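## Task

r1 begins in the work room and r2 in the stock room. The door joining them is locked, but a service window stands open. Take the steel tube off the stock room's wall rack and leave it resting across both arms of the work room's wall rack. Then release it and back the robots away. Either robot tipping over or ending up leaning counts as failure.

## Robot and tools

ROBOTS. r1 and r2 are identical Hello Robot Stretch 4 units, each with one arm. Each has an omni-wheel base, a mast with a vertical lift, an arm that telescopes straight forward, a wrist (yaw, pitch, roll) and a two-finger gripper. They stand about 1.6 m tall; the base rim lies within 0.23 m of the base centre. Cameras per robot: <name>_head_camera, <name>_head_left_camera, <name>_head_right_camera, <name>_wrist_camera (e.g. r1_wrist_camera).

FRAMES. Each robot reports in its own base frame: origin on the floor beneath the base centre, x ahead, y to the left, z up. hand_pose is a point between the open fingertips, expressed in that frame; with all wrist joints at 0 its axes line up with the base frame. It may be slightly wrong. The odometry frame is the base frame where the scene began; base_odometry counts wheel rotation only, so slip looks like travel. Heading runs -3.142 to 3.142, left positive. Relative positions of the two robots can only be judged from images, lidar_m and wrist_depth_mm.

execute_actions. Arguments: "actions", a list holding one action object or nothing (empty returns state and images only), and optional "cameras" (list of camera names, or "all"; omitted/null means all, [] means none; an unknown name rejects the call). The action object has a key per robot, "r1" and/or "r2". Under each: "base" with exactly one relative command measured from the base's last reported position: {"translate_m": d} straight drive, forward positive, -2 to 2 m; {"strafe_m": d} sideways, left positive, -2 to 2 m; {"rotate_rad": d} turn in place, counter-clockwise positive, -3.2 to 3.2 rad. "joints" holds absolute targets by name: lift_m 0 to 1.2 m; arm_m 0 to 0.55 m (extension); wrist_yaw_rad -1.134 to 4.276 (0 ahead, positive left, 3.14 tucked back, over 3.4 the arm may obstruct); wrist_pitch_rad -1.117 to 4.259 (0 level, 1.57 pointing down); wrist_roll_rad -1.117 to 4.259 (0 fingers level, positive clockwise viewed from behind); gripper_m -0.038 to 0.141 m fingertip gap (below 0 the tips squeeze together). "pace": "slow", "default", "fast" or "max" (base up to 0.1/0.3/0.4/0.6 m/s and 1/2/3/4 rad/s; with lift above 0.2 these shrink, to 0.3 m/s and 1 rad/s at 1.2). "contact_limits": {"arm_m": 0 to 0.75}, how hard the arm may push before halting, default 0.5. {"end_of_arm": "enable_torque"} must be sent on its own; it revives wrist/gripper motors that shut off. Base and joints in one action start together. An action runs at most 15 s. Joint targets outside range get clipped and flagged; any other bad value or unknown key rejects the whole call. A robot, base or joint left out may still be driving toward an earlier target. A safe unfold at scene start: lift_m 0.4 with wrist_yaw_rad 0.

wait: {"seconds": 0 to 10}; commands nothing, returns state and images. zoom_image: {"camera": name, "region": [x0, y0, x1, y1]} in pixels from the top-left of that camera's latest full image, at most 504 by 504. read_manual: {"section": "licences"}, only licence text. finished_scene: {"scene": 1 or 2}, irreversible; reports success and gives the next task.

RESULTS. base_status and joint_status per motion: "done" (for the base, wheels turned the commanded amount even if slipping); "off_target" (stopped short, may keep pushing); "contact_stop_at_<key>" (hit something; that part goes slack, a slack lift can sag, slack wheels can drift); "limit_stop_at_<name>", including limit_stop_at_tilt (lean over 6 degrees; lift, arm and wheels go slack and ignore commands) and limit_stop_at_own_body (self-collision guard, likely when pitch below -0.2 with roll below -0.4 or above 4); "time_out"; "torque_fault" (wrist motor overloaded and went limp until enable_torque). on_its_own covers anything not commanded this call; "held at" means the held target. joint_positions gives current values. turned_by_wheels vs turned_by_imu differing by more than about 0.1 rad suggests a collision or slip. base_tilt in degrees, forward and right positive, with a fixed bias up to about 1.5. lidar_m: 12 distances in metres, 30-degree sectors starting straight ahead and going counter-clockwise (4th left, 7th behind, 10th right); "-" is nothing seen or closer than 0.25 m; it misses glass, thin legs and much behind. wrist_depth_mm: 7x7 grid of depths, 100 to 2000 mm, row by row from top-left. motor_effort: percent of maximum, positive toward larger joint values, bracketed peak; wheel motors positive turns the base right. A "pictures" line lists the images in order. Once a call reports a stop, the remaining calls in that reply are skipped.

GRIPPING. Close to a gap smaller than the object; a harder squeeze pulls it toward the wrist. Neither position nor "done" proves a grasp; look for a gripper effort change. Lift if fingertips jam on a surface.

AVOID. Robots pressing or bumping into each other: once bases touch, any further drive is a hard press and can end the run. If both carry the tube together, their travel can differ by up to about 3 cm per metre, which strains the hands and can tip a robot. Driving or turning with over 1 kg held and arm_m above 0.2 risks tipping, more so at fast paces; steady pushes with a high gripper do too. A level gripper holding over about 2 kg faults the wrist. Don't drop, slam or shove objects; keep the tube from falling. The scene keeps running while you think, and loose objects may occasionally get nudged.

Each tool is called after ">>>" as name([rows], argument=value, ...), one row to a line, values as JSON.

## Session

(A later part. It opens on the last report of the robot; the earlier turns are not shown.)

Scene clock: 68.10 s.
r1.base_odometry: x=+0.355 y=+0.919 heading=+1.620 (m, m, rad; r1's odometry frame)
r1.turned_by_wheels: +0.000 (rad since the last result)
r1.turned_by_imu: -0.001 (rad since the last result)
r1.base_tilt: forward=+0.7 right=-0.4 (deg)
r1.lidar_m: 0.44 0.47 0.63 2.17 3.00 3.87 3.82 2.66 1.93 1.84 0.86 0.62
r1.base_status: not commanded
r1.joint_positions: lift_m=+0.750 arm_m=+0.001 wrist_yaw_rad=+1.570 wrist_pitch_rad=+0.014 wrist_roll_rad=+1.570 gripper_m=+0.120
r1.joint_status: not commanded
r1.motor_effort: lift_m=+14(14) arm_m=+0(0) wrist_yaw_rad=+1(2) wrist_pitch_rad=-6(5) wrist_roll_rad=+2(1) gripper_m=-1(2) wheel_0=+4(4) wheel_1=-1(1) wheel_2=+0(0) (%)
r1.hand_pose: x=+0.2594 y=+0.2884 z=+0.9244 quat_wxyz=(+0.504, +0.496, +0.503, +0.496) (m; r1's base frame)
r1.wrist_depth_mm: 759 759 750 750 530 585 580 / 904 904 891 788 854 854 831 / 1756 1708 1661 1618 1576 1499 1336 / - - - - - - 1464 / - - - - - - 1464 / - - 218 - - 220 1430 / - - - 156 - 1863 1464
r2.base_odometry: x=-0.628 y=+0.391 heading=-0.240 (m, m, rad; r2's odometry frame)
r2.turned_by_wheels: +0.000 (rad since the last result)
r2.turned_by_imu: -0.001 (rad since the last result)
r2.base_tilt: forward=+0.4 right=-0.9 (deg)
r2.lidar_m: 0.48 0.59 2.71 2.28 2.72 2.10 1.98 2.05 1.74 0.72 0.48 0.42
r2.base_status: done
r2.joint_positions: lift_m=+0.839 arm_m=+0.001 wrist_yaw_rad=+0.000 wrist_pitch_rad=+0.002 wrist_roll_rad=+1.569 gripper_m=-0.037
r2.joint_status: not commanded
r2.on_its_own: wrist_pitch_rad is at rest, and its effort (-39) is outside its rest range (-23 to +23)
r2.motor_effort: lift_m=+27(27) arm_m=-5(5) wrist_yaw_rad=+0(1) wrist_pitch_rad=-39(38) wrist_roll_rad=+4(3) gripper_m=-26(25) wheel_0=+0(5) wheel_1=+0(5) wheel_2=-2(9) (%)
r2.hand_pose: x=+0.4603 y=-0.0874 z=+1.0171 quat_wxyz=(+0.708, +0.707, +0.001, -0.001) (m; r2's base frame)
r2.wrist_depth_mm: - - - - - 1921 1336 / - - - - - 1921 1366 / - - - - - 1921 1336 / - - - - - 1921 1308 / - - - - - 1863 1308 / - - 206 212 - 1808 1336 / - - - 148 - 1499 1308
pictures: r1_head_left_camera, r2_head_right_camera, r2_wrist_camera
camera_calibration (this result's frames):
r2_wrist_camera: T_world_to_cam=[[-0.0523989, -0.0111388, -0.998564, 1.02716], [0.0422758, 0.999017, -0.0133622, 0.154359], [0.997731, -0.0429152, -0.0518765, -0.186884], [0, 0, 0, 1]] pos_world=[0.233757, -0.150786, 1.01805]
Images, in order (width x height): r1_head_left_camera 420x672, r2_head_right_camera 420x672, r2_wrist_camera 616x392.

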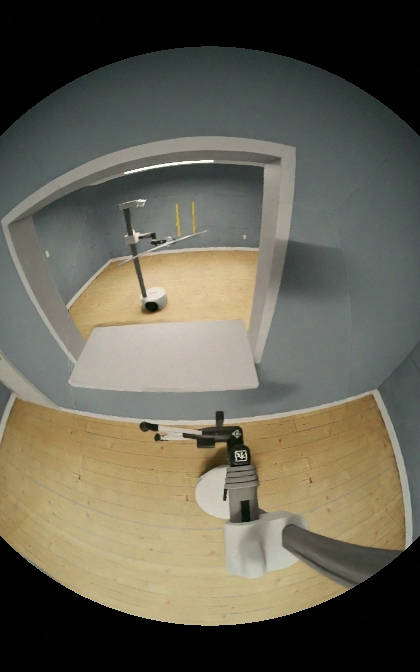

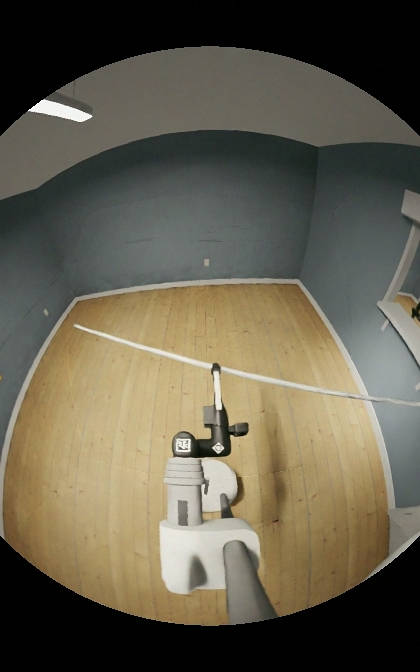

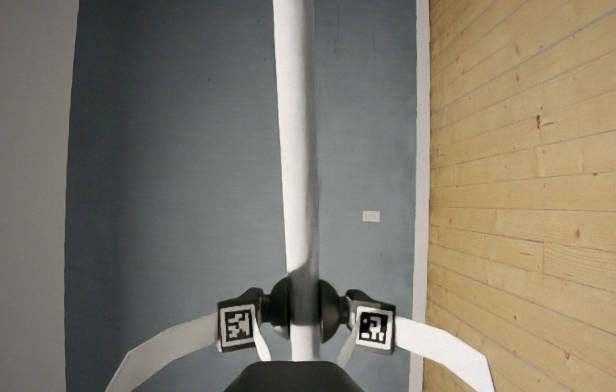

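>>> execute_actions([
  {"r2":{"joints":{"wrist_yaw_rad":0.25},"pace":"slow"}},
], cameras=[])

>>> execute_actions([
  {"r2":{"base":{"strafe_m":-0.3}}},
], cameras=["r2_head_right_camera"])

Scene clock: 72.90 s.
r1.base_odometry: x=+0.355 y=+0.919 heading=+1.620 (m, m, rad; r1's odometry frame)
r1.turned_by_wheels: +0.000 (rad since the last result)
r1.turned_by_imu: -0.002 (rad since the last result)
r1.base_tilt: forward=+0.9 right=-0.3 (deg)
r1.lidar_m: 0.44 0.46 0.64 2.16 3.01 3.87 3.80 2.67 1.94 1.85 0.86 0.60
r1.base_status: not commanded
r1.joint_positions: lift_m=+0.750 arm_m=+0.001 wrist_yaw_rad=+1.570 wrist_pitch_rad=+0.014 wrist_roll_rad=+1.570 gripper_m=+0.120
r1.joint_status: not commanded
r1.motor_effort: lift_m=+14(14) arm_m=+0(0) wrist_yaw_rad=+1(0) wrist_pitch_rad=-6(6) wrist_roll_rad=+1(1) gripper_m=+0(3) wheel_0=+4(4) wheel_1=-1(1) wheel_2=+0(0) (%)
r1.hand_pose: x=+0.2594 y=+0.2884 z=+0.9244 quat_wxyz=(+0.504, +0.496, +0.503, +0.496) (m; r1's base frame)
r1.wrist_depth_mm: 768 759 759 741 525 591 580 / 917 904 904 778 854 854 831 / 1708 1708 1661 1661 1576 1499 1308 / - - - - - - 1464 / - - - - - - 1464 / - - 217 - - 220 1464 / - - - 156 - 1863 1464
r2.base_odometry: x=-0.628 y=+0.391 heading=-0.240 (m, m, rad; r2's odometry frame)
r2.turned_by_wheels: +0.000 (rad since the last result)
r2.turned_by_imu: +0.000 (rad since the last result)
r2.base_tilt: forward=+0.3 right=-0.9 (deg)
r2.lidar_m: 0.44 0.51 0.94 2.28 2.71 2.11 1.99 2.06 1.76 0.84 0.50 0.42
r2.base_status: not commanded
r2.joint_positions: lift_m=+0.839 arm_m=+0.001 wrist_yaw_rad=+0.250 wrist_pitch_rad=+0.002 wrist_roll_rad=+1.569 gripper_m=-0.037
r2.joint_status: all done
r2.on_its_own: wrist_pitch_rad is at rest, and its effort (-39) is outside its rest range (-23 to +23)
r2.motor_effort: lift_m=+27(27) arm_m=-5(5) wrist_yaw_rad=+0(7) wrist_pitch_rad=-39(39) wrist_roll_rad=+4(4) gripper_m=-24(24) wheel_0=+0(0) wheel_1=+0(1) wheel_2=-2(2) (%)
r2.hand_pose: x=+0.4729 y=-0.0133 z=+1.0171 quat_wxyz=(+0.702, +0.701, +0.089, +0.088) (m; r2's base frame)
r2.wrist_depth_mm: - - - - - 1863 1308 / - - - - - 1921 1336 / - - - - - 1863 1336 / - - - - - 1863 1366 / - - - - - 1863 1308 / - - 206 212 - 1808 1308 / - - - 148 - 1537 1281
pictures: none
No camera images: the call's "cameras" was empty. Leave "cameras" out to get every camera's image.

Scene clock: 75.23 s.
r1.base_odometry: x=+0.355 y=+0.919 heading=+1.620 (m, m, rad; r1's odometry frame)
r1.turned_by_wheels: +0.000 (rad since the last result)
r1.turned_by_imu: -0.001 (rad since the last result)
r1.base_tilt: forward=+0.9 right=-0.2 (deg)
r1.lidar_m: 0.44 0.46 0.65 2.18 3.00 3.85 3.81 2.67 1.94 1.85 0.85 0.62
r1.base_status: not commanded
r1.joint_positions: lift_m=+0.750 arm_m=+0.001 wrist_yaw_rad=+1.570 wrist_pitch_rad=+0.014 wrist_roll_rad=+1.570 gripper_m=+0.120
r1.joint_status: not commanded
r1.motor_effort: lift_m=+14(14) arm_m=+0(0) wrist_yaw_rad=+1(0) wrist_pitch_rad=-6(5) wrist_roll_rad=+2(1) gripper_m=-2(1) wheel_0=+4(4) wheel_1=-1(1) wheel_2=+0(0) (%)
r1.hand_pose: x=+0.2594 y=+0.2884 z=+0.9244 quat_wxyz=(+0.504, +0.496, +0.503, +0.496) (m; r1's base frame)
r1.wrist_depth_mm: 759 759 750 750 535 597 580 / 917 917 904 788 866 854 831 / 1756 1708 1661 1618 1576 1537 1336 / - - - - - - 1464 / - - - - - - 1464 / - - 218 - - 220 1464 / - - - 157 - 1863 1464
r2.base_odometry: x=-0.699 y=+0.100 heading=-0.240 (m, m, rad; r2's odometry frame)
r2.turned_by_wheels: +0.000 (rad since the last result)
r2.turned_by_imu: +0.000 (rad since the last result)
r2.base_tilt: forward=+0.3 right=-0.9 (deg)
r2.lidar_m: 0.45 0.51 0.95 2.58 2.87 2.09 1.99 1.97 1.45 0.87 0.51 0.42
r2.base_status: done
r2.joint_positions: lift_m=+0.839 arm_m=+0.001 wrist_yaw_rad=+0.250 wrist_pitch_rad=+0.002 wrist_roll_rad=+1.569 gripper_m=-0.037
r2.joint_status: not commanded
r2.on_its_own: wrist_pitch_rad is at rest, and its effort (-39) is outside its rest range (-23 to +23)
r2.motor_effort: lift_m=+26(27) arm_m=-5(5) wrist_yaw_rad=-1(5) wrist_pitch_rad=-39(38) wrist_roll_rad=+2(3) gripper_m=-25(24) wheel_0=+0(10) wheel_1=+1(7) wheel_2=-1(2) (%)
r2.hand_pose: x=+0.4729 y=-0.0133 z=+1.0171 quat_wxyz=(+0.702, +0.701, +0.089, +0.088) (m; r2's base frame)
r2.wrist_depth_mm: - - - - - 1863 1366 / - - - - - 1863 1336 / - - - - - 1921 1308 / - - - - - 1921 1336 / - - - - - 1863 1336 / - - 207 211 - 1863 1308 / - - - 148 - 1537 1281
pictures: r2_head_right_camera
Images, in order (width x height): r2_head_right_camera 420x672.

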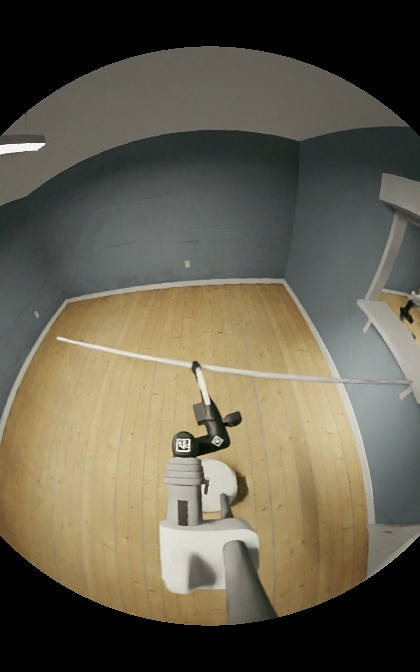

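>>> execute_actions([
  {"r2":{"base":{"translate_m":0.1}}},
], cameras=[])

>>> execute_actions([
  {"r2":{"base":{"strafe_m":-1.02}},"r1":{"base":{"translate_m":0.07},"joints":{"wrist_yaw_rad":1.7}}},
], cameras=["r2_head_right_camera","r1_head_left_camera","r1_wrist_camera","r2_wrist_camera"])

Scene clock: 83.33 s.
r1.base_odometry: x=+0.355 y=+0.919 heading=+1.620 (m, m, rad; r1's odometry frame)
r1.turned_by_wheels: +0.000 (rad since the last result)
r1.turned_by_imu: -0.003 (rad since the last result)
r1.base_tilt: forward=+0.7 right=-0.5 (deg)
r1.lidar_m: 0.44 0.48 0.64 2.17 2.99 3.89 3.81 2.65 1.93 1.85 0.86 0.62
r1.base_status: not commanded
r1.joint_positions: lift_m=+0.750 arm_m=+0.001 wrist_yaw_rad=+1.570 wrist_pitch_rad=+0.014 wrist_roll_rad=+1.570 gripper_m=+0.120
r1.joint_status: not commanded
r1.motor_effort: lift_m=+14(14) arm_m=+0(0) wrist_yaw_rad=-1(0) wrist_pitch_rad=-6(6) wrist_roll_rad=+1(1) gripper_m=-2(1) wheel_0=+4(4) wheel_1=-1(1) wheel_2=+0(0) (%)
r1.hand_pose: x=+0.2594 y=+0.2884 z=+0.9244 quat_wxyz=(+0.504, +0.496, +0.503, +0.496) (m; r1's base frame)
r1.wrist_depth_mm: 768 759 759 750 530 591 580 / 917 917 891 788 854 842 831 / 1756 1708 1708 1618 1576 1499 1336 / - - - - - - 1464 / - - - - - - 1464 / - - 217 - - 220 1430 / - - - 156 - 1863 1464
r2.base_odometry: x=-0.602 y=+0.076 heading=-0.240 (m, m, rad; r2's odometry frame)
r2.turned_by_wheels: +0.000 (rad since the last result)
r2.turned_by_imu: +0.001 (rad since the last result)
r2.base_tilt: forward=+0.3 right=-0.9 (deg)
r2.lidar_m: 0.45 0.53 0.99 2.60 3.00 2.19 2.09 1.94 1.45 0.80 0.47 0.43
r2.base_status: done
r2.joint_positions: lift_m=+0.839 arm_m=+0.001 wrist_yaw_rad=+0.250 wrist_pitch_rad=+0.002 wrist_roll_rad=+1.569 gripper_m=-0.037
r2.joint_status: not commanded
r2.on_its_own: wrist_pitch_rad is at rest, and its effort (-39) is outside its rest range (-23 to +23)
r2.motor_effort: lift_m=+27(27) arm_m=-5(5) wrist_yaw_rad=+1(0) wrist_pitch_rad=-39(38) wrist_roll_rad=+4(4) gripper_m=-26(25) wheel_0=+0(7) wheel_1=-1(4) wheel_2=+1(8) (%)
r2.hand_pose: x=+0.4729 y=-0.0134 z=+1.0171 quat_wxyz=(+0.702, +0.701, +0.089, +0.087) (m; r2's base frame)
r2.wrist_depth_mm: - - - - - 1863 1336 / - - - - - 1863 1336 / - - - - - 1921 1336 / - - - - - 1921 1366 / - - - - - 1921 1336 / - - 206 211 - 1808 1308 / - - - 148 - 1499 1281
pictures: none
No camera images: the call's "cameras" was empty. Leave "cameras" out to get every camera's image.

Scene clock: 88.07 s.
r1.base_odometry: x=+0.352 y=+0.988 heading=+1.621 (m, m, rad; r1's odometry frame)
r1.turned_by_wheels: +0.001 (rad since the last result)
r1.turned_by_imu: -0.001 (rad since the last result)
r1.base_tilt: forward=+0.8 right=-0.4 (deg)
r1.lidar_m: 0.37 0.40 0.55 0.59 3.02 3.94 3.90 2.64 1.93 1.83 0.74 0.41
r1.base_status: done
r1.joint_positions: lift_m=+0.750 arm_m=+0.001 wrist_yaw_rad=+1.700 wrist_pitch_rad=+0.014 wrist_roll_rad=+1.570 gripper_m=+0.120
r1.joint_status: all done
r1.motor_effort: lift_m=+14(14) arm_m=+0(0) wrist_yaw_rad=+0(2) wrist_pitch_rad=-5(6) wrist_roll_rad=+2(1) gripper_m=-1(2) wheel_0=+5(11) wheel_1=+4(8) wheel_2=-3(12) (%)
r1.hand_pose: x=+0.2214 y=+0.2973 z=+0.9244 quat_wxyz=(+0.471, +0.463, +0.534, +0.528) (m; r1's base frame)
r1.wrist_depth_mm: 707 699 699 691 258 640 627 / 1205 1229 1182 1025 1138 1098 1060 / - - - - - - 1499 / - - - - - - 1464 / - - - - - - 1464 / - - 218 - - 220 1464 / - - - 156 - 1863 1464
r2.base_odometry: x=-0.844 y=-0.915 heading=-0.240 (m, m, rad; r2's odometry frame)
r2.turned_by_wheels: +0.000 (rad since the last result)
r2.turned_by_imu: -0.003 (rad since the last result)
r2.base_tilt: forward=+0.3 right=-0.9 (deg)
r2.lidar_m: 0.46 0.50 0.94 3.59 3.02 2.16 1.43 0.53 0.38 0.25 0.25 0.34
r2.base_status: done
r2.joint_positions: lift_m=+0.839 arm_m=+0.001 wrist_yaw_rad=+0.250 wrist_pitch_rad=+0.002 wrist_roll_rad=+1.569 gripper_m=-0.037
r2.joint_status: not commanded
r2.on_its_own: wrist_pitch_rad is at rest, and its effort (-39) is outside its rest range (-23 to +23)
r2.motor_effort: lift_m=+26(26) arm_m=-5(5) wrist_yaw_rad=-1(3) wrist_pitch_rad=-39(39) wrist_roll_rad=+3(3) gripper_m=-25(25) wheel_0=-3(10) wheel_1=+0(7) wheel_2=+0(1) (%)
r2.hand_pose: x=+0.4729 y=-0.0133 z=+1.0171 quat_wxyz=(+0.702, +0.701, +0.089, +0.088) (m; r2's base frame)
r2.wrist_depth_mm: 1430 1366 1366 591 1118 1118 1078 / - - - - - 1756 1336 / - - - - - 1921 1308 / - - - - - 1863 1336 / - - - - - 1921 1308 / - - 206 211 - 1863 1308 / - - - 147 - 1499 1308
pictures: r1_head_left_camera, r1_wrist_camera, r2_head_right_camera, r2_wrist_camera
camera_calibration (this result's frames):
r1_wrist_camera: T_world_to_cam=[[0.0264991, 0.02023, -0.999444, 0.913842], [-0.992899, -0.115456, -0.0286625, 0.339096], [-0.115972, 0.993107, 0.0170268, -0.0613809], [0, 0, 0, 1]] pos_world=[0.305353, 0.0816215, 0.924099]
r2_wrist_camera: T_world_to_cam=[[-0.0480954, -0.0237815, -0.99856, 1.02647], [-0.206274, 0.978403, -0.0133663, 0.197059], [0.977312, 0.205334, -0.0519622, -0.183283], [0, 0, 0, 1]] pos_world=[0.269142, -0.130758, 1.0181]
Images, in order (width x height): r1_head_left_camera 420x672, r1_wrist_camera 616x392, r2_head_right_camera 420x672, r2_wrist_camera 616x392.

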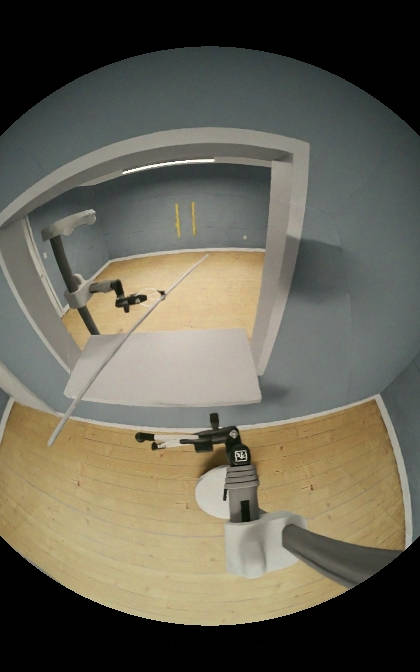

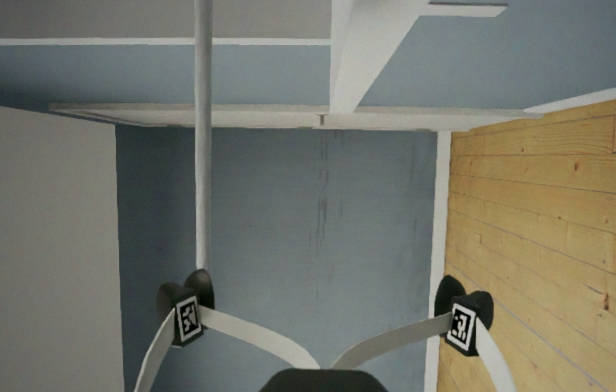

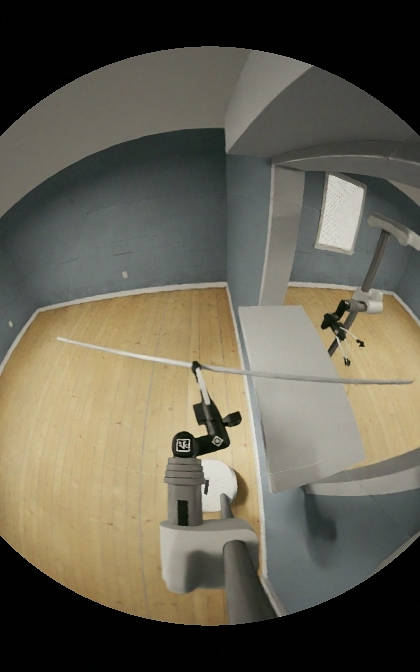

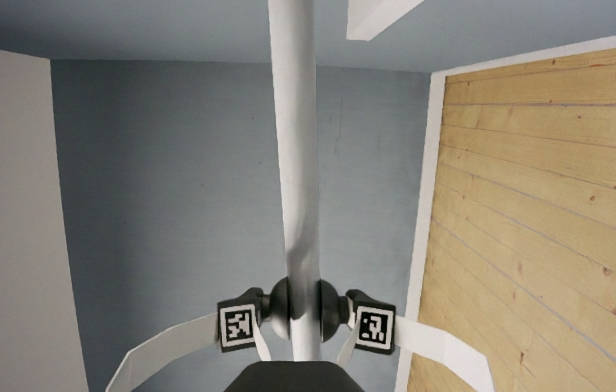

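>>> execute_actions([
  {"r1":{"base":{"strafe_m":0.25},"joints":{"wrist_yaw_rad":1.5,"lift_m":0.875}}},
], cameras=["r1_head_left_camera","r1_wrist_camera"])

Scene clock: 95.00 s.
r1.base_odometry: x=+0.102 y=+0.976 heading=+1.621 (m, m, rad; r1's odometry frame)
r1.turned_by_wheels: +0.000 (rad since the last result)
r1.turned_by_imu: -0.002 (rad since the last result)
r1.base_tilt: forward=+0.7 right=-0.4 (deg)
r1.lidar_m: 0.38 0.39 0.34 1.92 2.74 3.75 3.90 3.02 2.19 2.10 0.74 0.40
r1.base_status: done
r1.joint_positions: lift_m=+0.875 arm_m=+0.001 wrist_yaw_rad=+1.500 wrist_pitch_rad=+0.014 wrist_roll_rad=+1.570 gripper_m=+0.120
r1.joint_status: all done
r1.motor_effort: lift_m=+22(23) arm_m=+0(0) wrist_yaw_rad=+0(5) wrist_pitch_rad=-6(5) wrist_roll_rad=+1(0) gripper_m=-1(3) wheel_0=-3(14) wheel_1=+1(11) wheel_2=+0(3) (%)
r1.hand_pose: x=+0.2794 y=+0.2816 z=+1.0487 quat_wxyz=(+0.521, +0.514, +0.485, +0.479) (m; r1's base frame)
r1.wrist_depth_mm: 525 525 525 517 517 334 232 / 530 521 521 512 512 330 232 / 891 891 866 691 820 329 281 / 1863 - 1983 1464 1708 1708 1464 / - - - - - - 1661 / - - 218 - - 220 1618 / - - - 156 - - 1708
r2.base_odometry: x=-0.844 y=-0.915 heading=-0.240 (m, m, rad; r2's odometry frame)
r2.turned_by_wheels: +0.000 (rad since the last result)
r2.turned_by_imu: +0.001 (rad since the last result)
r2.base_tilt: forward=+0.4 right=-0.8 (deg)
r2.lidar_m: 0.45 0.52 0.95 3.62 3.02 2.18 1.43 0.52 0.38 0.25 0.25 0.33
r2.base_status: not commanded
r2.joint_positions: lift_m=+0.839 arm_m=+0.001 wrist_yaw_rad=+0.250 wrist_pitch_rad=+0.002 wrist_roll_rad=+1.569 gripper_m=-0.037
r2.joint_status: not commanded
r2.on_its_own: wrist_pitch_rad is at rest, and its effort (-39) is outside its rest range (-23 to +23)
r2.motor_effort: lift_m=+26(26) arm_m=-5(5) wrist_yaw_rad=+0(0) wrist_pitch_rad=-39(39) wrist_roll_rad=+3(4) gripper_m=-27(26) wheel_0=-2(2) wheel_1=+0(0) wheel_2=+0(1) (%)
r2.hand_pose: x=+0.4729 y=-0.0133 z=+1.0171 quat_wxyz=(+0.702, +0.701, +0.089, +0.088) (m; r2's base frame)
r2.wrist_depth_mm: 1464 1397 1336 585 1098 1118 1078 / - - - - - 1756 1336 / - - - - - 1863 1308 / - - - - - 1863 1336 / - - - - - 1863 1336 / - - 206 211 - 1863 1308 / - - - 147 - 1499 1281
pictures: r1_head_left_camera, r1_wrist_camera
camera_calibration (this result's frames):
r1_wrist_camera: T_world_to_cam=[[0.0299781, 0.014571, -0.999444, 1.03753], [-0.996066, 0.0838498, -0.0286543, 0.343195], [0.0833857, 0.996372, 0.0170273, -0.0977474], [0, 0, 0, 1]] pos_world=[0.318893, 0.0534981, 1.04845]
Images, in order (width x height): r1_head_left_camera 420x672, r1_wrist_camera 616x392.

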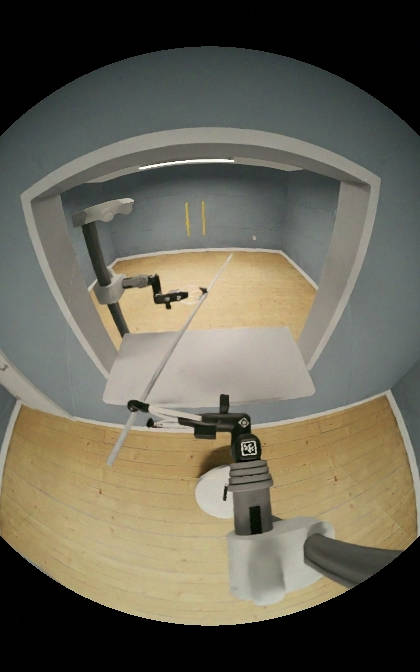

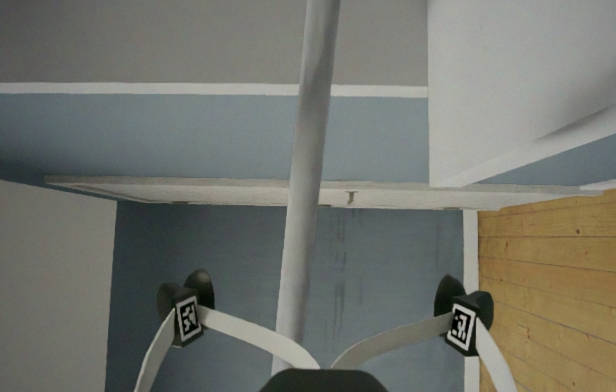

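>>> execute_actions([
  {"r1":{"joints":{"gripper_m":-0.03,"lift_m":0.893}}},
], cameras=["r1_wrist_camera"])

>>> execute_actions([
  {"r1":{"base":{"strafe_m":-0.22},"joints":{"wrist_yaw_rad":1.58,"lift_m":0.76},"pace":"slow"},"r2":{"joints":{"lift_m":0.75},"pace":"slow"}},
], cameras=["r1_head_left_camera","r1_wrist_camera","r2_wrist_camera","r2_head_right_camera"])

Scene clock: 117.43 s.
r1.base_odometry: x=+0.102 y=+0.976 heading=+1.621 (m, m, rad; r1's odometry frame)
r1.turned_by_wheels: +0.000 (rad since the last result)
r1.turned_by_imu: -0.009 (rad since the last result)
r1.base_tilt: forward=+0.9 right=-0.3 (deg)
r1.lidar_m: 0.38 0.40 0.34 1.91 2.75 3.72 3.90 3.02 2.18 2.09 0.74 0.40
r1.base_status: not commanded
r1.joint_positions: lift_m=+0.893 arm_m=+0.001 wrist_yaw_rad=+1.500 wrist_pitch_rad=+0.014 wrist_roll_rad=+1.570 gripper_m=-0.029
r1.joint_status: all done
r1.motor_effort: lift_m=+22(24) arm_m=+0(0) wrist_yaw_rad=+1(1) wrist_pitch_rad=-5(6) wrist_roll_rad=+2(2) gripper_m=-19(19) wheel_0=-3(3) wheel_1=+1(1) wheel_2=+0(0) (%)
r1.hand_pose: x=+0.2794 y=+0.2816 z=+1.0667 quat_wxyz=(+0.521, +0.514, +0.485, +0.479) (m; r1's base frame)
r1.wrist_depth_mm: 535 530 525 521 512 377 263 / 525 521 521 517 512 377 260 / 904 891 878 750 831 373 282 / 1863 - 1921 1308 1756 1661 1464 / - - - - - - 1708 / - - - 204 - - 1708 / - - - 241 185 - 1708
r2.base_odometry: x=-0.844 y=-0.915 heading=-0.240 (m, m, rad; r2's odometry frame)
r2.turned_by_wheels: +0.000 (rad since the last result)
r2.turned_by_imu: +0.002 (rad since the last result)
r2.base_tilt: forward=+0.3 right=-0.9 (deg)
r2.lidar_m: 0.43 0.53 0.95 3.61 3.04 2.17 1.42 0.55 0.38 0.25 0.25 0.34
r2.base_status: not commanded
r2.joint_positions: lift_m=+0.839 arm_m=+0.001 wrist_yaw_rad=+0.250 wrist_pitch_rad=+0.002 wrist_roll_rad=+1.569 gripper_m=-0.037
r2.joint_status: not commanded
r2.on_its_own: wrist_pitch_rad is at rest, and its effort (-39) is outside its rest range (-23 to +23)
r2.motor_effort: lift_m=+26(26) arm_m=-5(5) wrist_yaw_rad=-1(0) wrist_pitch_rad=-39(39) wrist_roll_rad=+3(4) gripper_m=-26(24) wheel_0=-3(3) wheel_1=+0(0) wheel_2=+0(0) (%)
r2.hand_pose: x=+0.4729 y=-0.0133 z=+1.0171 quat_wxyz=(+0.702, +0.701, +0.089, +0.088) (m; r2's base frame)
r2.wrist_depth_mm: 1430 1366 1366 585 1118 1098 1078 / - - - - - 1756 1366 / - - - - - 1863 1336 / - - - - - 1921 1336 / - - - - - 1863 1336 / - - 206 211 - 1808 1308 / - - - 147 - 1499 1281
pictures: r1_wrist_camera
camera_calibration (this result's frames):
r1_wrist_camera: T_world_to_cam=[[0.0299779, 0.014571, -0.999444, 1.05552], [-0.996066, 0.0838498, -0.0286542, 0.343711], [0.0833857, 0.996372, 0.0170273, -0.0980539], [0, 0, 0, 1]] pos_world=[0.318893, 0.0534981, 1.06645]
Images, in order (width x height): r1_wrist_camera 616x392.

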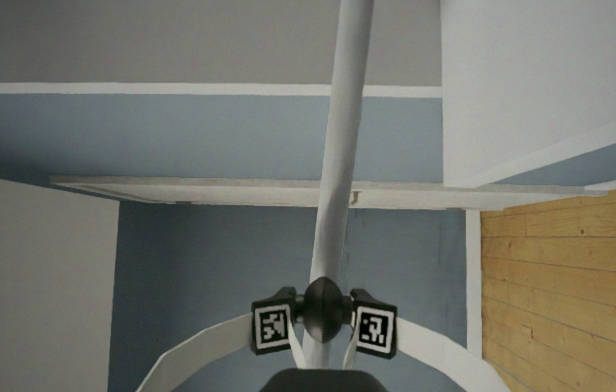

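Scene clock: 120.80 s.
r1.base_odometry: x=+0.322 y=+0.987 heading=+1.621 (m, m, rad; r1's odometry frame)
r1.turned_by_wheels: +0.000 (rad since the last result)
r1.turned_by_imu: -0.001 (rad since the last result)
r1.base_tilt: forward=+0.8 right=-0.3 (deg)
r1.lidar_m: 0.37 0.39 0.54 0.58 2.96 3.94 3.90 2.71 1.98 1.87 0.75 0.40
r1.base_status: done
r1.joint_positions: lift_m=+0.760 arm_m=+0.001 wrist_yaw_rad=+1.580 wrist_pitch_rad=+0.014 wrist_roll_rad=+1.570 gripper_m=-0.029
r1.joint_status: all done
r1.motor_effort: lift_m=+13(24) arm_m=+0(0) wrist_yaw_rad=+0(0) wrist_pitch_rad=-6(6) wrist_roll_rad=+0(1) gripper_m=-19(18) wheel_0=+6(10) wheel_1=-4(5) wheel_2=+0(1) (%)
r1.hand_pose: x=+0.2566 y=+0.2893 z=+0.9344 quat_wxyz=(+0.502, +0.494, +0.506, +0.499) (m; r1's base frame)
r1.wrist_depth_mm: 732 732 715 707 165 402 445 / 732 723 715 707 248 661 647 / 1397 1366 1336 1098 1078 1205 1160 / - - - - - - 1464 / - - - - - - 1464 / - - - 204 - - 1464 / - - - - 185 1756 1464
r2.base_odometry: x=-0.844 y=-0.915 heading=-0.240 (m, m, rad; r2's odometry frame)
r2.turned_by_wheels: +0.000 (rad since the last result)
r2.turned_by_imu: +0.000 (rad since the last result)
r2.base_tilt: forward=+0.4 right=-0.9 (deg)
r2.lidar_m: 0.44 0.51 0.98 3.60 3.02 2.15 1.43 0.55 0.37 0.25 0.25 0.35
r2.base_status: not commanded
r2.joint_positions: lift_m=+0.750 arm_m=+0.001 wrist_yaw_rad=+0.250 wrist_pitch_rad=+0.002 wrist_roll_rad=+1.569 gripper_m=-0.037
r2.joint_status: all done
r2.on_its_own: wrist_pitch_rad is at rest, and its effort (-40) is outside its rest range (-23 to +23)
r2.motor_effort: lift_m=+18(25) arm_m=-5(5) wrist_yaw_rad=+0(0) wrist_pitch_rad=-40(40) wrist_roll_rad=+3(4) gripper_m=-26(26) wheel_0=-3(2) wheel_1=+0(0) wheel_2=+0(0) (%)
r2.hand_pose: x=+0.4729 y=-0.0133 z=+0.9277 quat_wxyz=(+0.702, +0.701, +0.089, +0.087) (m; r2's base frame)
r2.wrist_depth_mm: 1464 1336 1336 306 1205 1118 1042 / - - - - - 1756 1229 / - - - - - 1756 1205 / - - - - - 1756 1205 / - - - - - 1708 1229 / - - 206 211 - 1708 1182 / - - - 148 - 1397 1160
pictures: r1_head_left_camera, r1_wrist_camera, r2_head_right_camera, r2_wrist_camera
camera_calibration (this result's frames):
r1_wrist_camera: T_world_to_cam=[[0.0287187, 0.0169398, -0.999444, 0.923504], [-0.999581, 0.00404953, -0.028654, 0.340524], [0.00356188, 0.999848, 0.017049, -0.0821081], [0, 0, 0, 1]] pos_world=[0.314152, 0.0650727, 0.934148]
r2_wrist_camera: T_world_to_cam=[[-0.0484104, -0.0238532, -0.998543, 0.937289], [-0.206119, 0.978436, -0.0133801, 0.195851], [0.977329, 0.20517, -0.052283, -0.187631], [0, 0, 0, 1]] pos_world=[0.26912, -0.130774, 0.928733]
Images, in order (width x height): r1_head_left_camera 420x672, r1_wrist_camera 616x392, r2_head_right_camera 420x672, r2_wrist_camera 616x392.

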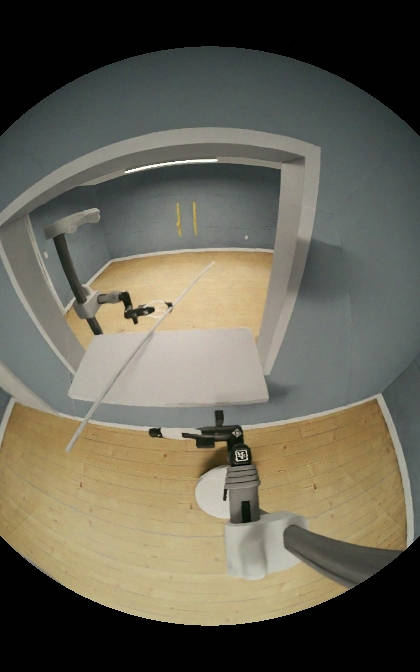

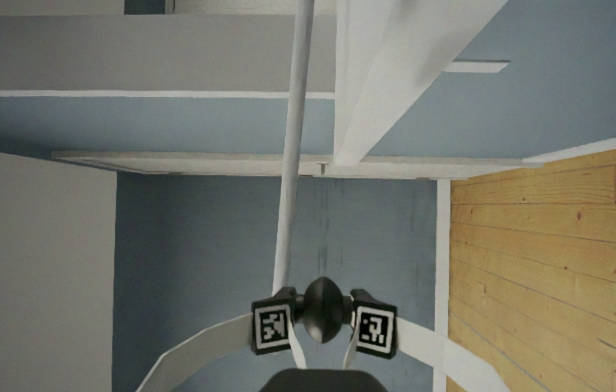

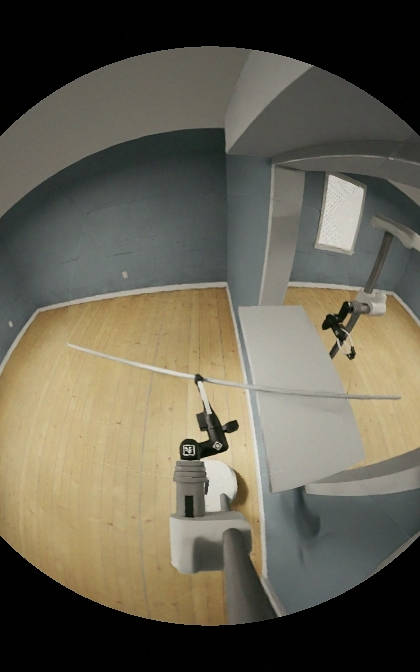

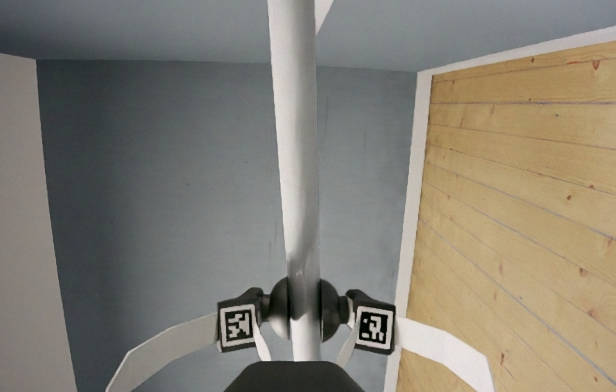

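Missed; retry deeper.

>>> execute_actions([
  {"r1":{"base":{"strafe_m":0.255},"joints":{"wrist_yaw_rad":1.5,"lift_m":0.802,"gripper_m":0.08}}},
], cameras=[])

>>> execute_actions([
  {"r1":{"joints":{"gripper_m":-0.03}}},
], cameras=["r1_wrist_camera"])

Scene clock: 126.00 s.
r1.base_odometry: x=+0.067 y=+0.974 heading=+1.621 (m, m, rad; r1's odometry frame)
r1.turned_by_wheels: +0.000 (rad since the last result)
r1.turned_by_imu: -0.002 (rad since the last result)
r1.base_tilt: forward=+0.9 right=-0.5 (deg)
r1.lidar_m: 0.37 0.39 0.32 1.93 2.71 3.70 3.91 3.05 2.24 2.09 0.57 0.39
r1.base_status: done
r1.joint_positions: lift_m=+0.802 arm_m=+0.001 wrist_yaw_rad=+1.500 wrist_pitch_rad=+0.014 wrist_roll_rad=+1.570 gripper_m=+0.080
r1.joint_status: all done
r1.motor_effort: lift_m=+22(19) arm_m=+0(0) wrist_yaw_rad=+2(3) wrist_pitch_rad=-6(5) wrist_roll_rad=+1(2) gripper_m=-1(17) wheel_0=-3(13) wheel_1=+3(13) wheel_2=+0(1) (%)
r1.hand_pose: x=+0.2794 y=+0.2816 z=+0.9758 quat_wxyz=(+0.521, +0.514, +0.485, +0.479) (m; r1's base frame)
r1.wrist_depth_mm: 492 488 484 484 262 159 - / 525 521 517 477 298 175 173 / 891 891 866 750 342 715 788 / 1983 - 1983 1308 1756 1661 1430 / - - - - - - 1499 / - - 206 - - - 1537 / - - - 204 - 1983 1537
r2.base_odometry: x=-0.844 y=-0.915 heading=-0.240 (m, m, rad; r2's odometry frame)
r2.turned_by_wheels: +0.000 (rad since the last result)
r2.turned_by_imu: +0.000 (rad since the last result)
r2.base_tilt: forward=+0.3 right=-0.9 (deg)
r2.lidar_m: 0.45 0.51 0.95 3.59 3.01 2.16 1.43 0.53 0.37 0.25 0.25 0.33
r2.base_status: not commanded
r2.joint_positions: lift_m=+0.750 arm_m=+0.001 wrist_yaw_rad=+0.250 wrist_pitch_rad=+0.002 wrist_roll_rad=+1.569 gripper_m=-0.037
r2.joint_status: not commanded
r2.on_its_own: wrist_pitch_rad is at rest, and its effort (-39) is outside its rest range (-23 to +23)
r2.motor_effort: lift_m=+18(19) arm_m=-5(5) wrist_yaw_rad=-1(1) wrist_pitch_rad=-39(40) wrist_roll_rad=+4(3) gripper_m=-26(26) wheel_0=-2(3) wheel_1=+0(0) wheel_2=+0(0) (%)
r2.hand_pose: x=+0.4729 y=-0.0133 z=+0.9277 quat_wxyz=(+0.702, +0.701, +0.089, +0.087) (m; r2's base frame)
r2.wrist_depth_mm: 1464 1366 1336 309 1205 1118 1025 / - - - - - 1708 1229 / - - - - - 1756 1205 / - - - - - 1661 1229 / - - - - - 1708 1182 / - - 206 211 - 1661 1205 / - - - 148 - 1366 1160
pictures: none
No camera images: the call's "cameras" was empty. Leave "cameras" out to get every camera's image.

Scene clock: 127.80 s.
r1.base_odometry: x=+0.067 y=+0.974 heading=+1.621 (m, m, rad; r1's odometry frame)
r1.turned_by_wheels: +0.000 (rad since the last result)
r1.turned_by_imu: -0.001 (rad since the last result)
r1.base_tilt: forward=+0.6 right=-0.2 (deg)
r1.lidar_m: 0.37 0.39 0.31 1.90 2.72 3.69 3.90 3.06 2.24 2.10 0.55 0.41
r1.base_status: not commanded
r1.joint_positions: lift_m=+0.802 arm_m=+0.001 wrist_yaw_rad=+1.502 wrist_pitch_rad=+0.014 wrist_roll_rad=+1.572 gripper_m=-0.029
r1.joint_status: all done
r1.motor_effort: lift_m=+21(22) arm_m=+0(0) wrist_yaw_rad=-5(5) wrist_pitch_rad=-6(6) wrist_roll_rad=-5(5) gripper_m=-23(19) wheel_0=-2(2) wheel_1=+3(3) wheel_2=+0(0) (%)
r1.hand_pose: x=+0.2788 y=+0.2818 z=+0.9758 quat_wxyz=(+0.520, +0.514, +0.486, +0.479) (m; r1's base frame)
r1.wrist_depth_mm: 492 488 480 480 258 157 - / 554 549 544 480 294 178 343 / 904 878 866 768 340 732 809 / 1921 - - 1336 1863 1756 1397 / - - - - - - 1537 / - - - 202 202 - 1537 / - - - 204 - 160 1537
r2.base_odometry: x=-0.844 y=-0.915 heading=-0.240 (m, m, rad; r2's odometry frame)
r2.turned_by_wheels: +0.000 (rad since the last result)
r2.turned_by_imu: +0.000 (rad since the last result)
r2.base_tilt: forward=+0.3 right=-0.9 (deg)
r2.lidar_m: 0.45 0.51 0.93 3.61 3.02 2.16 1.42 0.53 0.38 0.25 0.26 0.33
r2.base_status: not commanded
r2.joint_positions: lift_m=+0.750 arm_m=+0.001 wrist_yaw_rad=+0.252 wrist_pitch_rad=+0.002 wrist_roll_rad=+1.569 gripper_m=-0.037
r2.joint_status: not commanded
r2.on_its_own: wrist_pitch_rad is at rest, and its effort (-39) is outside its rest range (-23 to +23)
r2.motor_effort: lift_m=+18(18) arm_m=-5(5) wrist_yaw_rad=-5(6) wrist_pitch_rad=-39(40) wrist_roll_rad=+3(2) gripper_m=-25(27) wheel_0=-3(2) wheel_1=+0(0) wheel_2=+0(0) (%)
r2.hand_pose: x=+0.4730 y=-0.0128 z=+0.9278 quat_wxyz=(+0.702, +0.701, +0.089, +0.088) (m; r2's base frame)
r2.wrist_depth_mm: 1499 1430 1366 314 1255 1118 1060 / - - - - - 1808 1205 / - - - - - 1756 1229 / - - - - - 1708 1229 / - - - - - 1708 1205 / - - 209 207 - 1661 1182 / - - - 150 - 1397 1182
pictures: r1_wrist_camera
camera_calibration (this result's frames):
r1_wrist_camera: T_world_to_cam=[[0.0279531, 0.0147119, -0.999501, 0.965185], [-0.996284, 0.0818994, -0.0266576, 0.33919], [0.0814664, 0.996532, 0.0169465, -0.0961016], [0, 0, 0, 1]] pos_world=[0.318779, 0.0537892, 0.975374]
Images, in order (width x height): r1_wrist_camera 616x392.

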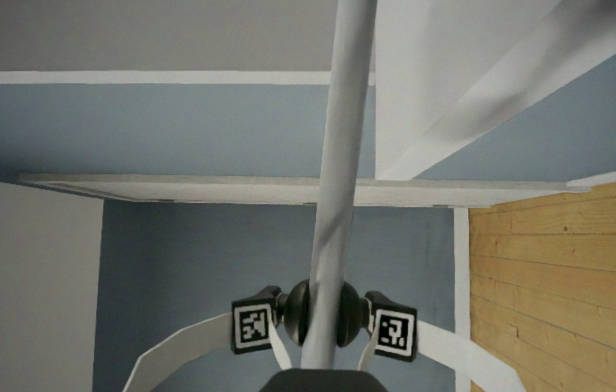

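>>> execute_actions([
  {"r1":{"base":{"strafe_m":-0.23},"joints":{"wrist_yaw_rad":1.58,"lift_m":0.75,"wrist_roll_rad":1.6},"pace":"slow"}},
], cameras=["r1_wrist_camera","r2_wrist_camera"])

>>> execute_actions([
  {"r2":{"joints":{"gripper_m":0.07},"pace":"slow"}},
], cameras=["r1_head_camera","r2_wrist_camera","r2_head_right_camera"])

Scene clock: 134.53 s.
r1.base_odometry: x=+0.296 y=+0.985 heading=+1.621 (m, m, rad; r1's odometry frame)
r1.turned_by_wheels: +0.001 (rad since the last result)
r1.turned_by_imu: -0.002 (rad since the last result)
r1.base_tilt: forward=+0.9 right=-0.4 (deg)
r1.lidar_m: 0.37 0.40 0.28 1.94 2.94 3.94 3.92 2.73 1.99 1.90 0.74 0.40
r1.base_status: done
r1.joint_positions: lift_m=+0.750 arm_m=+0.001 wrist_yaw_rad=+1.591 wrist_pitch_rad=+0.010 wrist_roll_rad=+1.599 gripper_m=-0.029
r1.joint_status: all done
r1.on_its_own: wrist_yaw_rad is at rest, and its effort (-32) is outside its rest range (-13 to +13)
r1.motor_effort: lift_m=+12(19) arm_m=+0(0) wrist_yaw_rad=-32(44) wrist_pitch_rad=+7(7) wrist_roll_rad=+4(4) gripper_m=-22(23) wheel_0=+10(12) wheel_1=-1(20) wheel_2=+0(1) (%)
r1.hand_pose: x=+0.2532 y=+0.2902 z=+0.9257 quat_wxyz=(+0.490, +0.499, +0.515, +0.495) (m; r1's base frame)
r1.wrist_depth_mm: 691 699 676 220 167 492 488 / 699 691 699 250 310 732 732 / 1397 1397 1430 492 1464 1464 1336 / - - - - - - 1499 / - - - - - - 1499 / - - - 201 202 - 1464 / - - - 198 - 158 1499
r2.base_odometry: x=-0.844 y=-0.915 heading=-0.239 (m, m, rad; r2's odometry frame)
r2.turned_by_wheels: +0.001 (rad since the last result)
r2.turned_by_imu: +0.001 (rad since the last result)
r2.base_tilt: forward=+0.3 right=-0.9 (deg)
r2.lidar_m: 0.46 0.48 0.66 3.61 3.01 2.16 1.42 0.53 0.37 0.25 0.25 0.34
r2.base_status: not commanded
r2.joint_positions: lift_m=+0.750 arm_m=+0.001 wrist_yaw_rad=+0.261 wrist_pitch_rad=-0.005 wrist_roll_rad=+1.570 gripper_m=-0.037
r2.joint_status: not commanded
r2.on_its_own: wrist_yaw_rad is at rest, and its effort (-33) is outside its rest range (-13 to +13)
r2.motor_effort: lift_m=+18(19) arm_m=-5(5) wrist_yaw_rad=-33(39) wrist_pitch_rad=-18(39) wrist_roll_rad=+1(4) gripper_m=-27(27) wheel_0=+3(6) wheel_1=+0(2) wheel_2=+3(5) (%)
r2.hand_pose: x=+0.4730 y=-0.0099 z=+0.9298 quat_wxyz=(+0.701, +0.701, +0.090, +0.094) (m; r2's base frame)
r2.wrist_depth_mm: 1661 1537 1537 1255 1366 1255 1138 / - - - - - 1756 1255 / - - - - - 1756 1229 / - - - - - 1756 1229 / - - - - - 1756 1205 / - - 206 212 - 1661 1205 / - - - 192 - 1464 1205
pictures: r1_wrist_camera, r2_wrist_camera
camera_calibration (this result's frames):
r1_wrist_camera: T_world_to_cam=[[-0.000871895, 0.0207321, -0.999785, 0.921579], [-0.999975, -0.00700911, 0.000726717, 0.313058], [-0.00699254, 0.99976, 0.0207377, -0.0836318], [0, 0, 0, 1]] pos_world=[0.313269, 0.0666998, 0.922888]
r2_wrist_camera: T_world_to_cam=[[-0.0413205, -0.0215944, -0.998913, 0.936493], [-0.216955, 0.976106, -0.0121269, 0.196533], [0.975307, 0.216218, -0.0450182, -0.193946], [0, 0, 0, 1]] pos_world=[0.270492, -0.12968, 0.929127]
Images, in order (width x height): r1_wrist_camera 616x392, r2_wrist_camera 616x392.

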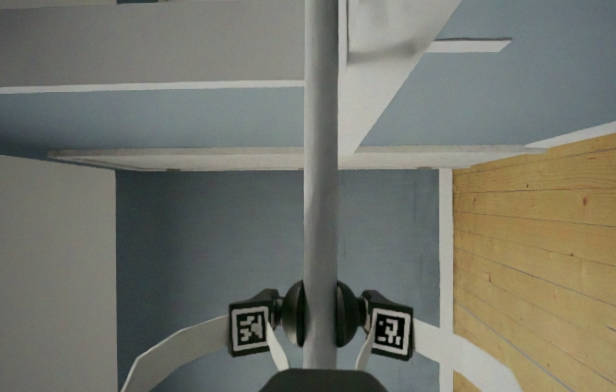

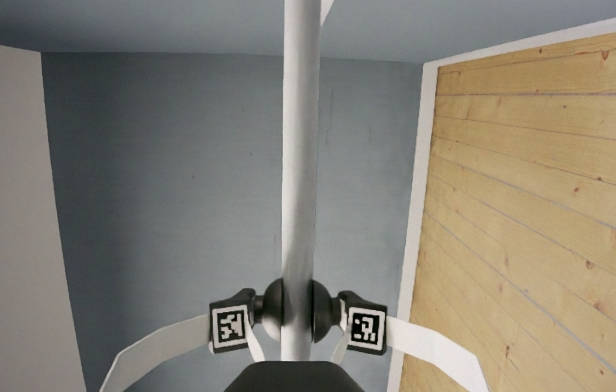

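Scene clock: 138.13 s.
r1.base_odometry: x=+0.296 y=+0.985 heading=+1.621 (m, m, rad; r1's odometry frame)
r1.turned_by_wheels: +0.000 (rad since the last result)
r1.turned_by_imu: -0.002 (rad since the last result)
r1.base_tilt: forward=+0.9 right=-0.4 (deg)
r1.lidar_m: 0.38 0.40 0.27 1.94 2.94 3.94 3.90 2.74 1.98 1.90 0.73 0.40
r1.base_status: not commanded
r1.joint_positions: lift_m=+0.750 arm_m=+0.001 wrist_yaw_rad=+1.585 wrist_pitch_rad=+0.009 wrist_roll_rad=+1.599 gripper_m=-0.029
r1.joint_status: not commanded
r1.on_its_own: wrist_yaw_rad is at rest, and its effort (-14) is outside its rest range (-13 to +13)
r1.motor_effort: lift_m=+12(12) arm_m=+0(0) wrist_yaw_rad=-14(31) wrist_pitch_rad=+10(11) wrist_roll_rad=+2(3) gripper_m=-24(23) wheel_0=+9(10) wheel_1=-1(1) wheel_2=+0(0) (%)
r1.hand_pose: x=+0.2551 y=+0.2897 z=+0.9261 quat_wxyz=(+0.492, +0.501, +0.513, +0.494) (m; r1's base frame)
r1.wrist_depth_mm: 707 699 691 233 161 477 473 / 699 699 691 239 264 699 699 / 1281 1308 1336 455 1366 1366 1308 / - - - - - - 1499 / - - - - - - 1464 / - - - 200 211 - 1464 / - - - 199 183 157 1499
r2.base_odometry: x=-0.844 y=-0.915 heading=-0.240 (m, m, rad; r2's odometry frame)
r2.turned_by_wheels: +0.000 (rad since the last result)
r2.turned_by_imu: +0.000 (rad since the last result)
r2.base_tilt: forward=+0.3 right=-0.9 (deg)
r2.lidar_m: 0.45 0.50 0.68 3.59 3.01 2.17 1.43 0.54 0.39 0.25 0.25 0.33
r2.base_status: not commanded
r2.joint_positions: lift_m=+0.750 arm_m=+0.001 wrist_yaw_rad=+0.250 wrist_pitch_rad=-0.009 wrist_roll_rad=+1.570 gripper_m=+0.070
r2.joint_status: all done
r2.motor_effort: lift_m=+18(18) arm_m=-5(4) wrist_yaw_rad=-2(32) wrist_pitch_rad=-8(22) wrist_roll_rad=+1(0) gripper_m=-2(26) wheel_0=+2(3) wheel_1=+0(0) wheel_2=+1(3) (%)
r2.hand_pose: x=+0.4728 y=-0.0132 z=+0.9308 quat_wxyz=(+0.701, +0.702, +0.085, +0.091) (m; r2's base frame)
r2.wrist_depth_mm: 1397 1366 1336 1060 1229 1118 1078 / - - - - - 1756 1229 / - - - - - 1756 1255 / - - - - - 1756 1255 / - - - - - 1756 1255 / - - 215 - 220 1708 1229 / - - - 144 - 1618 1205
pictures: r1_head_camera, r2_head_right_camera, r2_wrist_camera
camera_calibration (this result's frames):
r2_wrist_camera: T_world_to_cam=[[-0.0380646, -0.0201754, -0.999072, 0.936088], [-0.206277, 0.978421, -0.0118992, 0.194488], [0.977753, 0.205633, -0.041405, -0.19772], [0, 0, 0, 1]] pos_world=[0.269071, -0.130748, 0.929346]
Images, in order (width x height): r1_head_camera 420x560, r2_head_right_camera 420x672, r2_wrist_camera 616x392.

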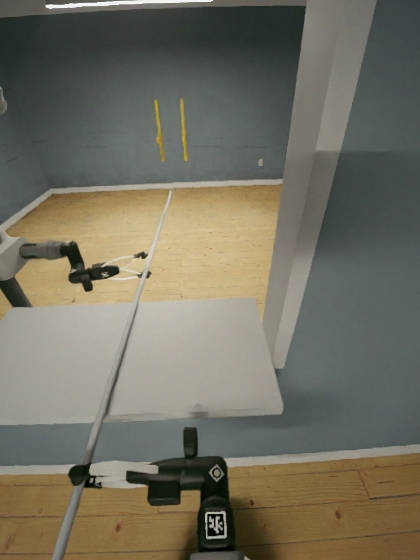

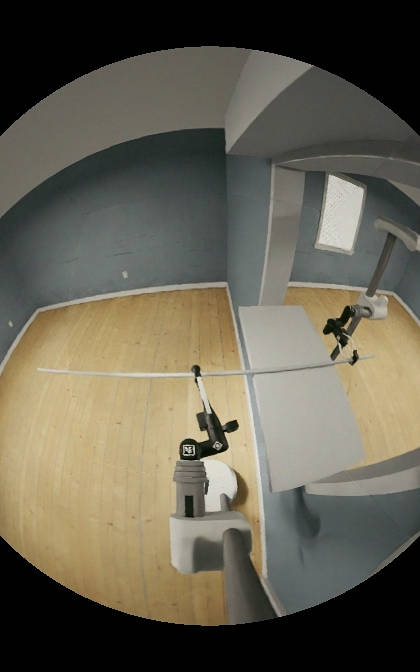

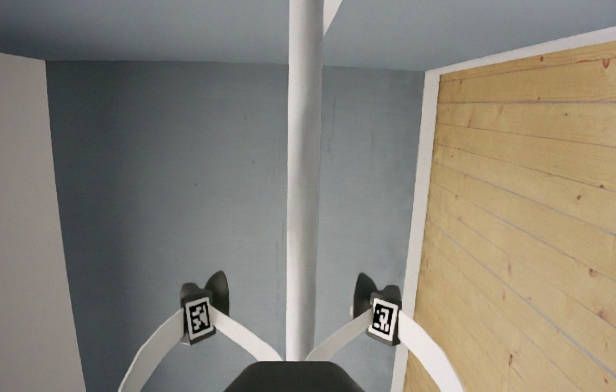

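>>> execute_actions([
  {"r1":{"base":{"translate_m":-0.81}},"r2":{"joints":{"wrist_yaw_rad":0,"arm_m":0.015,"lift_m":0.745}}},
], cameras=["r1_head_left_camera","r2_head_camera"])

>>> execute_actions([
  {"r2":{"joints":{"gripper_m":-0.02}}},
], cameras=["r2_wrist_camera"])

Scene clock: 146.97 s.
r1.base_odometry: x=+0.337 y=+0.177 heading=+1.621 (m, m, rad; r1's odometry frame)
r1.turned_by_wheels: -0.001 (rad since the last result)
r1.turned_by_imu: -0.003 (rad since the last result)
r1.base_tilt: forward=+0.8 right=-0.4 (deg)
r1.lidar_m: 0.93 0.41 0.27 2.83 2.95 3.08 2.99 2.75 1.98 1.89 1.90 1.39
r1.base_status: done
r1.joint_positions: lift_m=+0.750 arm_m=+0.001 wrist_yaw_rad=+1.579 wrist_pitch_rad=+0.017 wrist_roll_rad=+1.599 gripper_m=-0.029
r1.joint_status: not commanded
r1.motor_effort: lift_m=+15(14) arm_m=+0(0) wrist_yaw_rad=+3(13) wrist_pitch_rad=-13(13) wrist_roll_rad=+3(2) gripper_m=-23(23) wheel_0=-4(8) wheel_1=-6(12) wheel_2=+2(12) (%)
r1.hand_pose: x=+0.2568 y=+0.2892 z=+0.9236 quat_wxyz=(+0.495, +0.501, +0.513, +0.491) (m; r1's base frame)
r1.wrist_depth_mm: - - - 1921 - 1983 1464 / - - - - - - 1464 / - - - - - - 1464 / - - - - - - 1397 / - - - - - - 1464 / - - - 200 203 - 1464 / - - - 199 - 161 1499
r2.base_odometry: x=-0.844 y=-0.915 heading=-0.240 (m, m, rad; r2's odometry frame)
r2.turned_by_wheels: +0.000 (rad since the last result)
r2.turned_by_imu: +0.001 (rad since the last result)
r2.base_tilt: forward=+0.3 right=-0.9 (deg)
r2.lidar_m: 0.53 2.79 3.70 3.61 3.00 2.17 1.45 0.54 0.37 0.25 0.25 0.34
r2.base_status: not commanded
r2.joint_positions: lift_m=+0.745 arm_m=+0.014 wrist_yaw_rad=+0.000 wrist_pitch_rad=-0.009 wrist_roll_rad=+1.570 gripper_m=+0.070
r2.joint_status: all done
r2.motor_effort: lift_m=+15(15) arm_m=+5(5) wrist_yaw_rad=-2(5) wrist_pitch_rad=-7(8) wrist_roll_rad=+0(1) gripper_m=-2(3) wheel_0=+1(1) wheel_1=+0(0) wheel_2=+1(1) (%)
r2.hand_pose: x=+0.4735 y=-0.0873 z=+0.9261 quat_wxyz=(+0.707, +0.707, -0.003, +0.003) (m; r2's base frame)
r2.wrist_depth_mm: 647 668 668 246 492 492 480 / 759 768 759 285 732 707 683 / 1499 1499 1464 1060 1366 1308 1138 / - - - - - 1756 1229 / - - - - - 1708 1229 / - - 213 - 220 1708 1205 / - - - 144 - 1618 1205
pictures: r1_head_left_camera, r2_head_camera
Images, in order (width x height): r1_head_left_camera 420x672, r2_head_camera 420x560.

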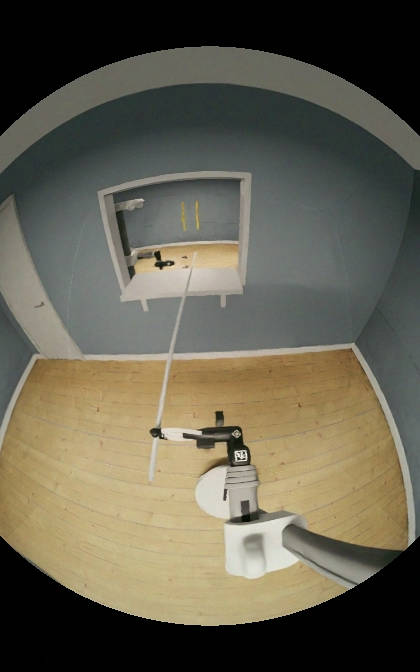

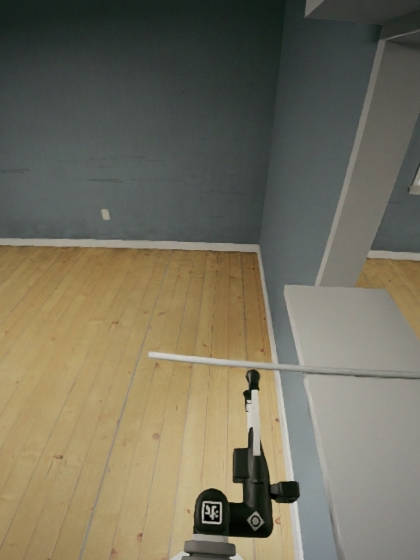

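Scene clock: 148.60 s.
r1.base_odometry: x=+0.337 y=+0.177 heading=+1.621 (m, m, rad; r1's odometry frame)
r1.turned_by_wheels: +0.000 (rad since the last result)
r1.turned_by_imu: -0.001 (rad since the last result)
r1.base_tilt: forward=+0.8 right=-0.3 (deg)
r1.lidar_m: 0.92 0.41 0.28 2.83 2.93 3.09 2.99 2.75 1.96 1.86 1.90 1.38
r1.base_status: not commanded
r1.joint_positions: lift_m=+0.750 arm_m=+0.001 wrist_yaw_rad=+1.579 wrist_pitch_rad=+0.017 wrist_roll_rad=+1.599 gripper_m=-0.029
r1.joint_status: not commanded
r1.motor_effort: lift_m=+15(15) arm_m=+0(0) wrist_yaw_rad=+3(3) wrist_pitch_rad=-13(13) wrist_roll_rad=+2(2) gripper_m=-22(23) wheel_0=-4(4) wheel_1=-6(5) wheel_2=+2(2) (%)
r1.hand_pose: x=+0.2568 y=+0.2892 z=+0.9236 quat_wxyz=(+0.495, +0.501, +0.513, +0.491) (m; r1's base frame)
r1.wrist_depth_mm: - - - 1983 - 1983 1499 / - - - - - - 1464 / - - - - - - 1430 / - - - - - - 1464 / - - - - - - 1464 / - - - 200 203 - 1430 / - - - 198 - 161 1464
r2.base_odometry: x=-0.844 y=-0.915 heading=-0.240 (m, m, rad; r2's odometry frame)
r2.turned_by_wheels: +0.000 (rad since the last result)
r2.turned_by_imu: +0.000 (rad since the last result)
r2.base_tilt: forward=+0.3 right=-0.9 (deg)
r2.lidar_m: 0.51 2.77 3.72 3.61 3.02 2.16 1.43 0.53 0.38 0.25 0.25 0.34
r2.base_status: not commanded
r2.joint_positions: lift_m=+0.745 arm_m=+0.014 wrist_yaw_rad=+0.000 wrist_pitch_rad=-0.009 wrist_roll_rad=+1.570 gripper_m=-0.020
r2.joint_status: all done
r2.motor_effort: lift_m=+15(15) arm_m=+5(5) wrist_yaw_rad=-1(2) wrist_pitch_rad=-7(8) wrist_roll_rad=+1(2) gripper_m=-15(14) wheel_0=+1(1) wheel_1=-1(1) wheel_2=+1(1) (%)
r2.hand_pose: x=+0.4735 y=-0.0873 z=+0.9261 quat_wxyz=(+0.707, +0.707, -0.003, +0.003) (m; r2's base frame)
r2.wrist_depth_mm: 654 661 668 246 492 500 480 / 750 750 750 285 741 707 683 / 1499 1464 1464 1060 1366 1281 1118 / - - - - - 1708 1229 / - - - - - 1756 1229 / - - - 204 - 1708 1229 / - - - 154 170 1618 1182
pictures: r2_wrist_camera
camera_calibration (this result's frames):
r2_wrist_camera: T_world_to_cam=[[-0.0417051, -0.0101304, -0.999079, 0.932542], [0.0422136, 0.999038, -0.0118921, 0.1512], [0.998238, -0.0426706, -0.0412373, -0.214829], [0, 0, 0, 1]] pos_world=[0.246959, -0.150774, 0.924622]
Images, in order (width x height): r2_wrist_camera 616x392.

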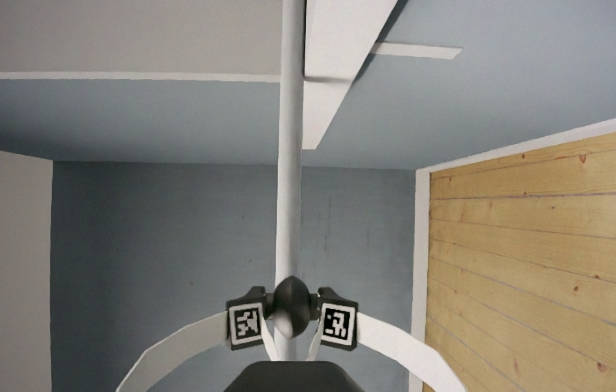

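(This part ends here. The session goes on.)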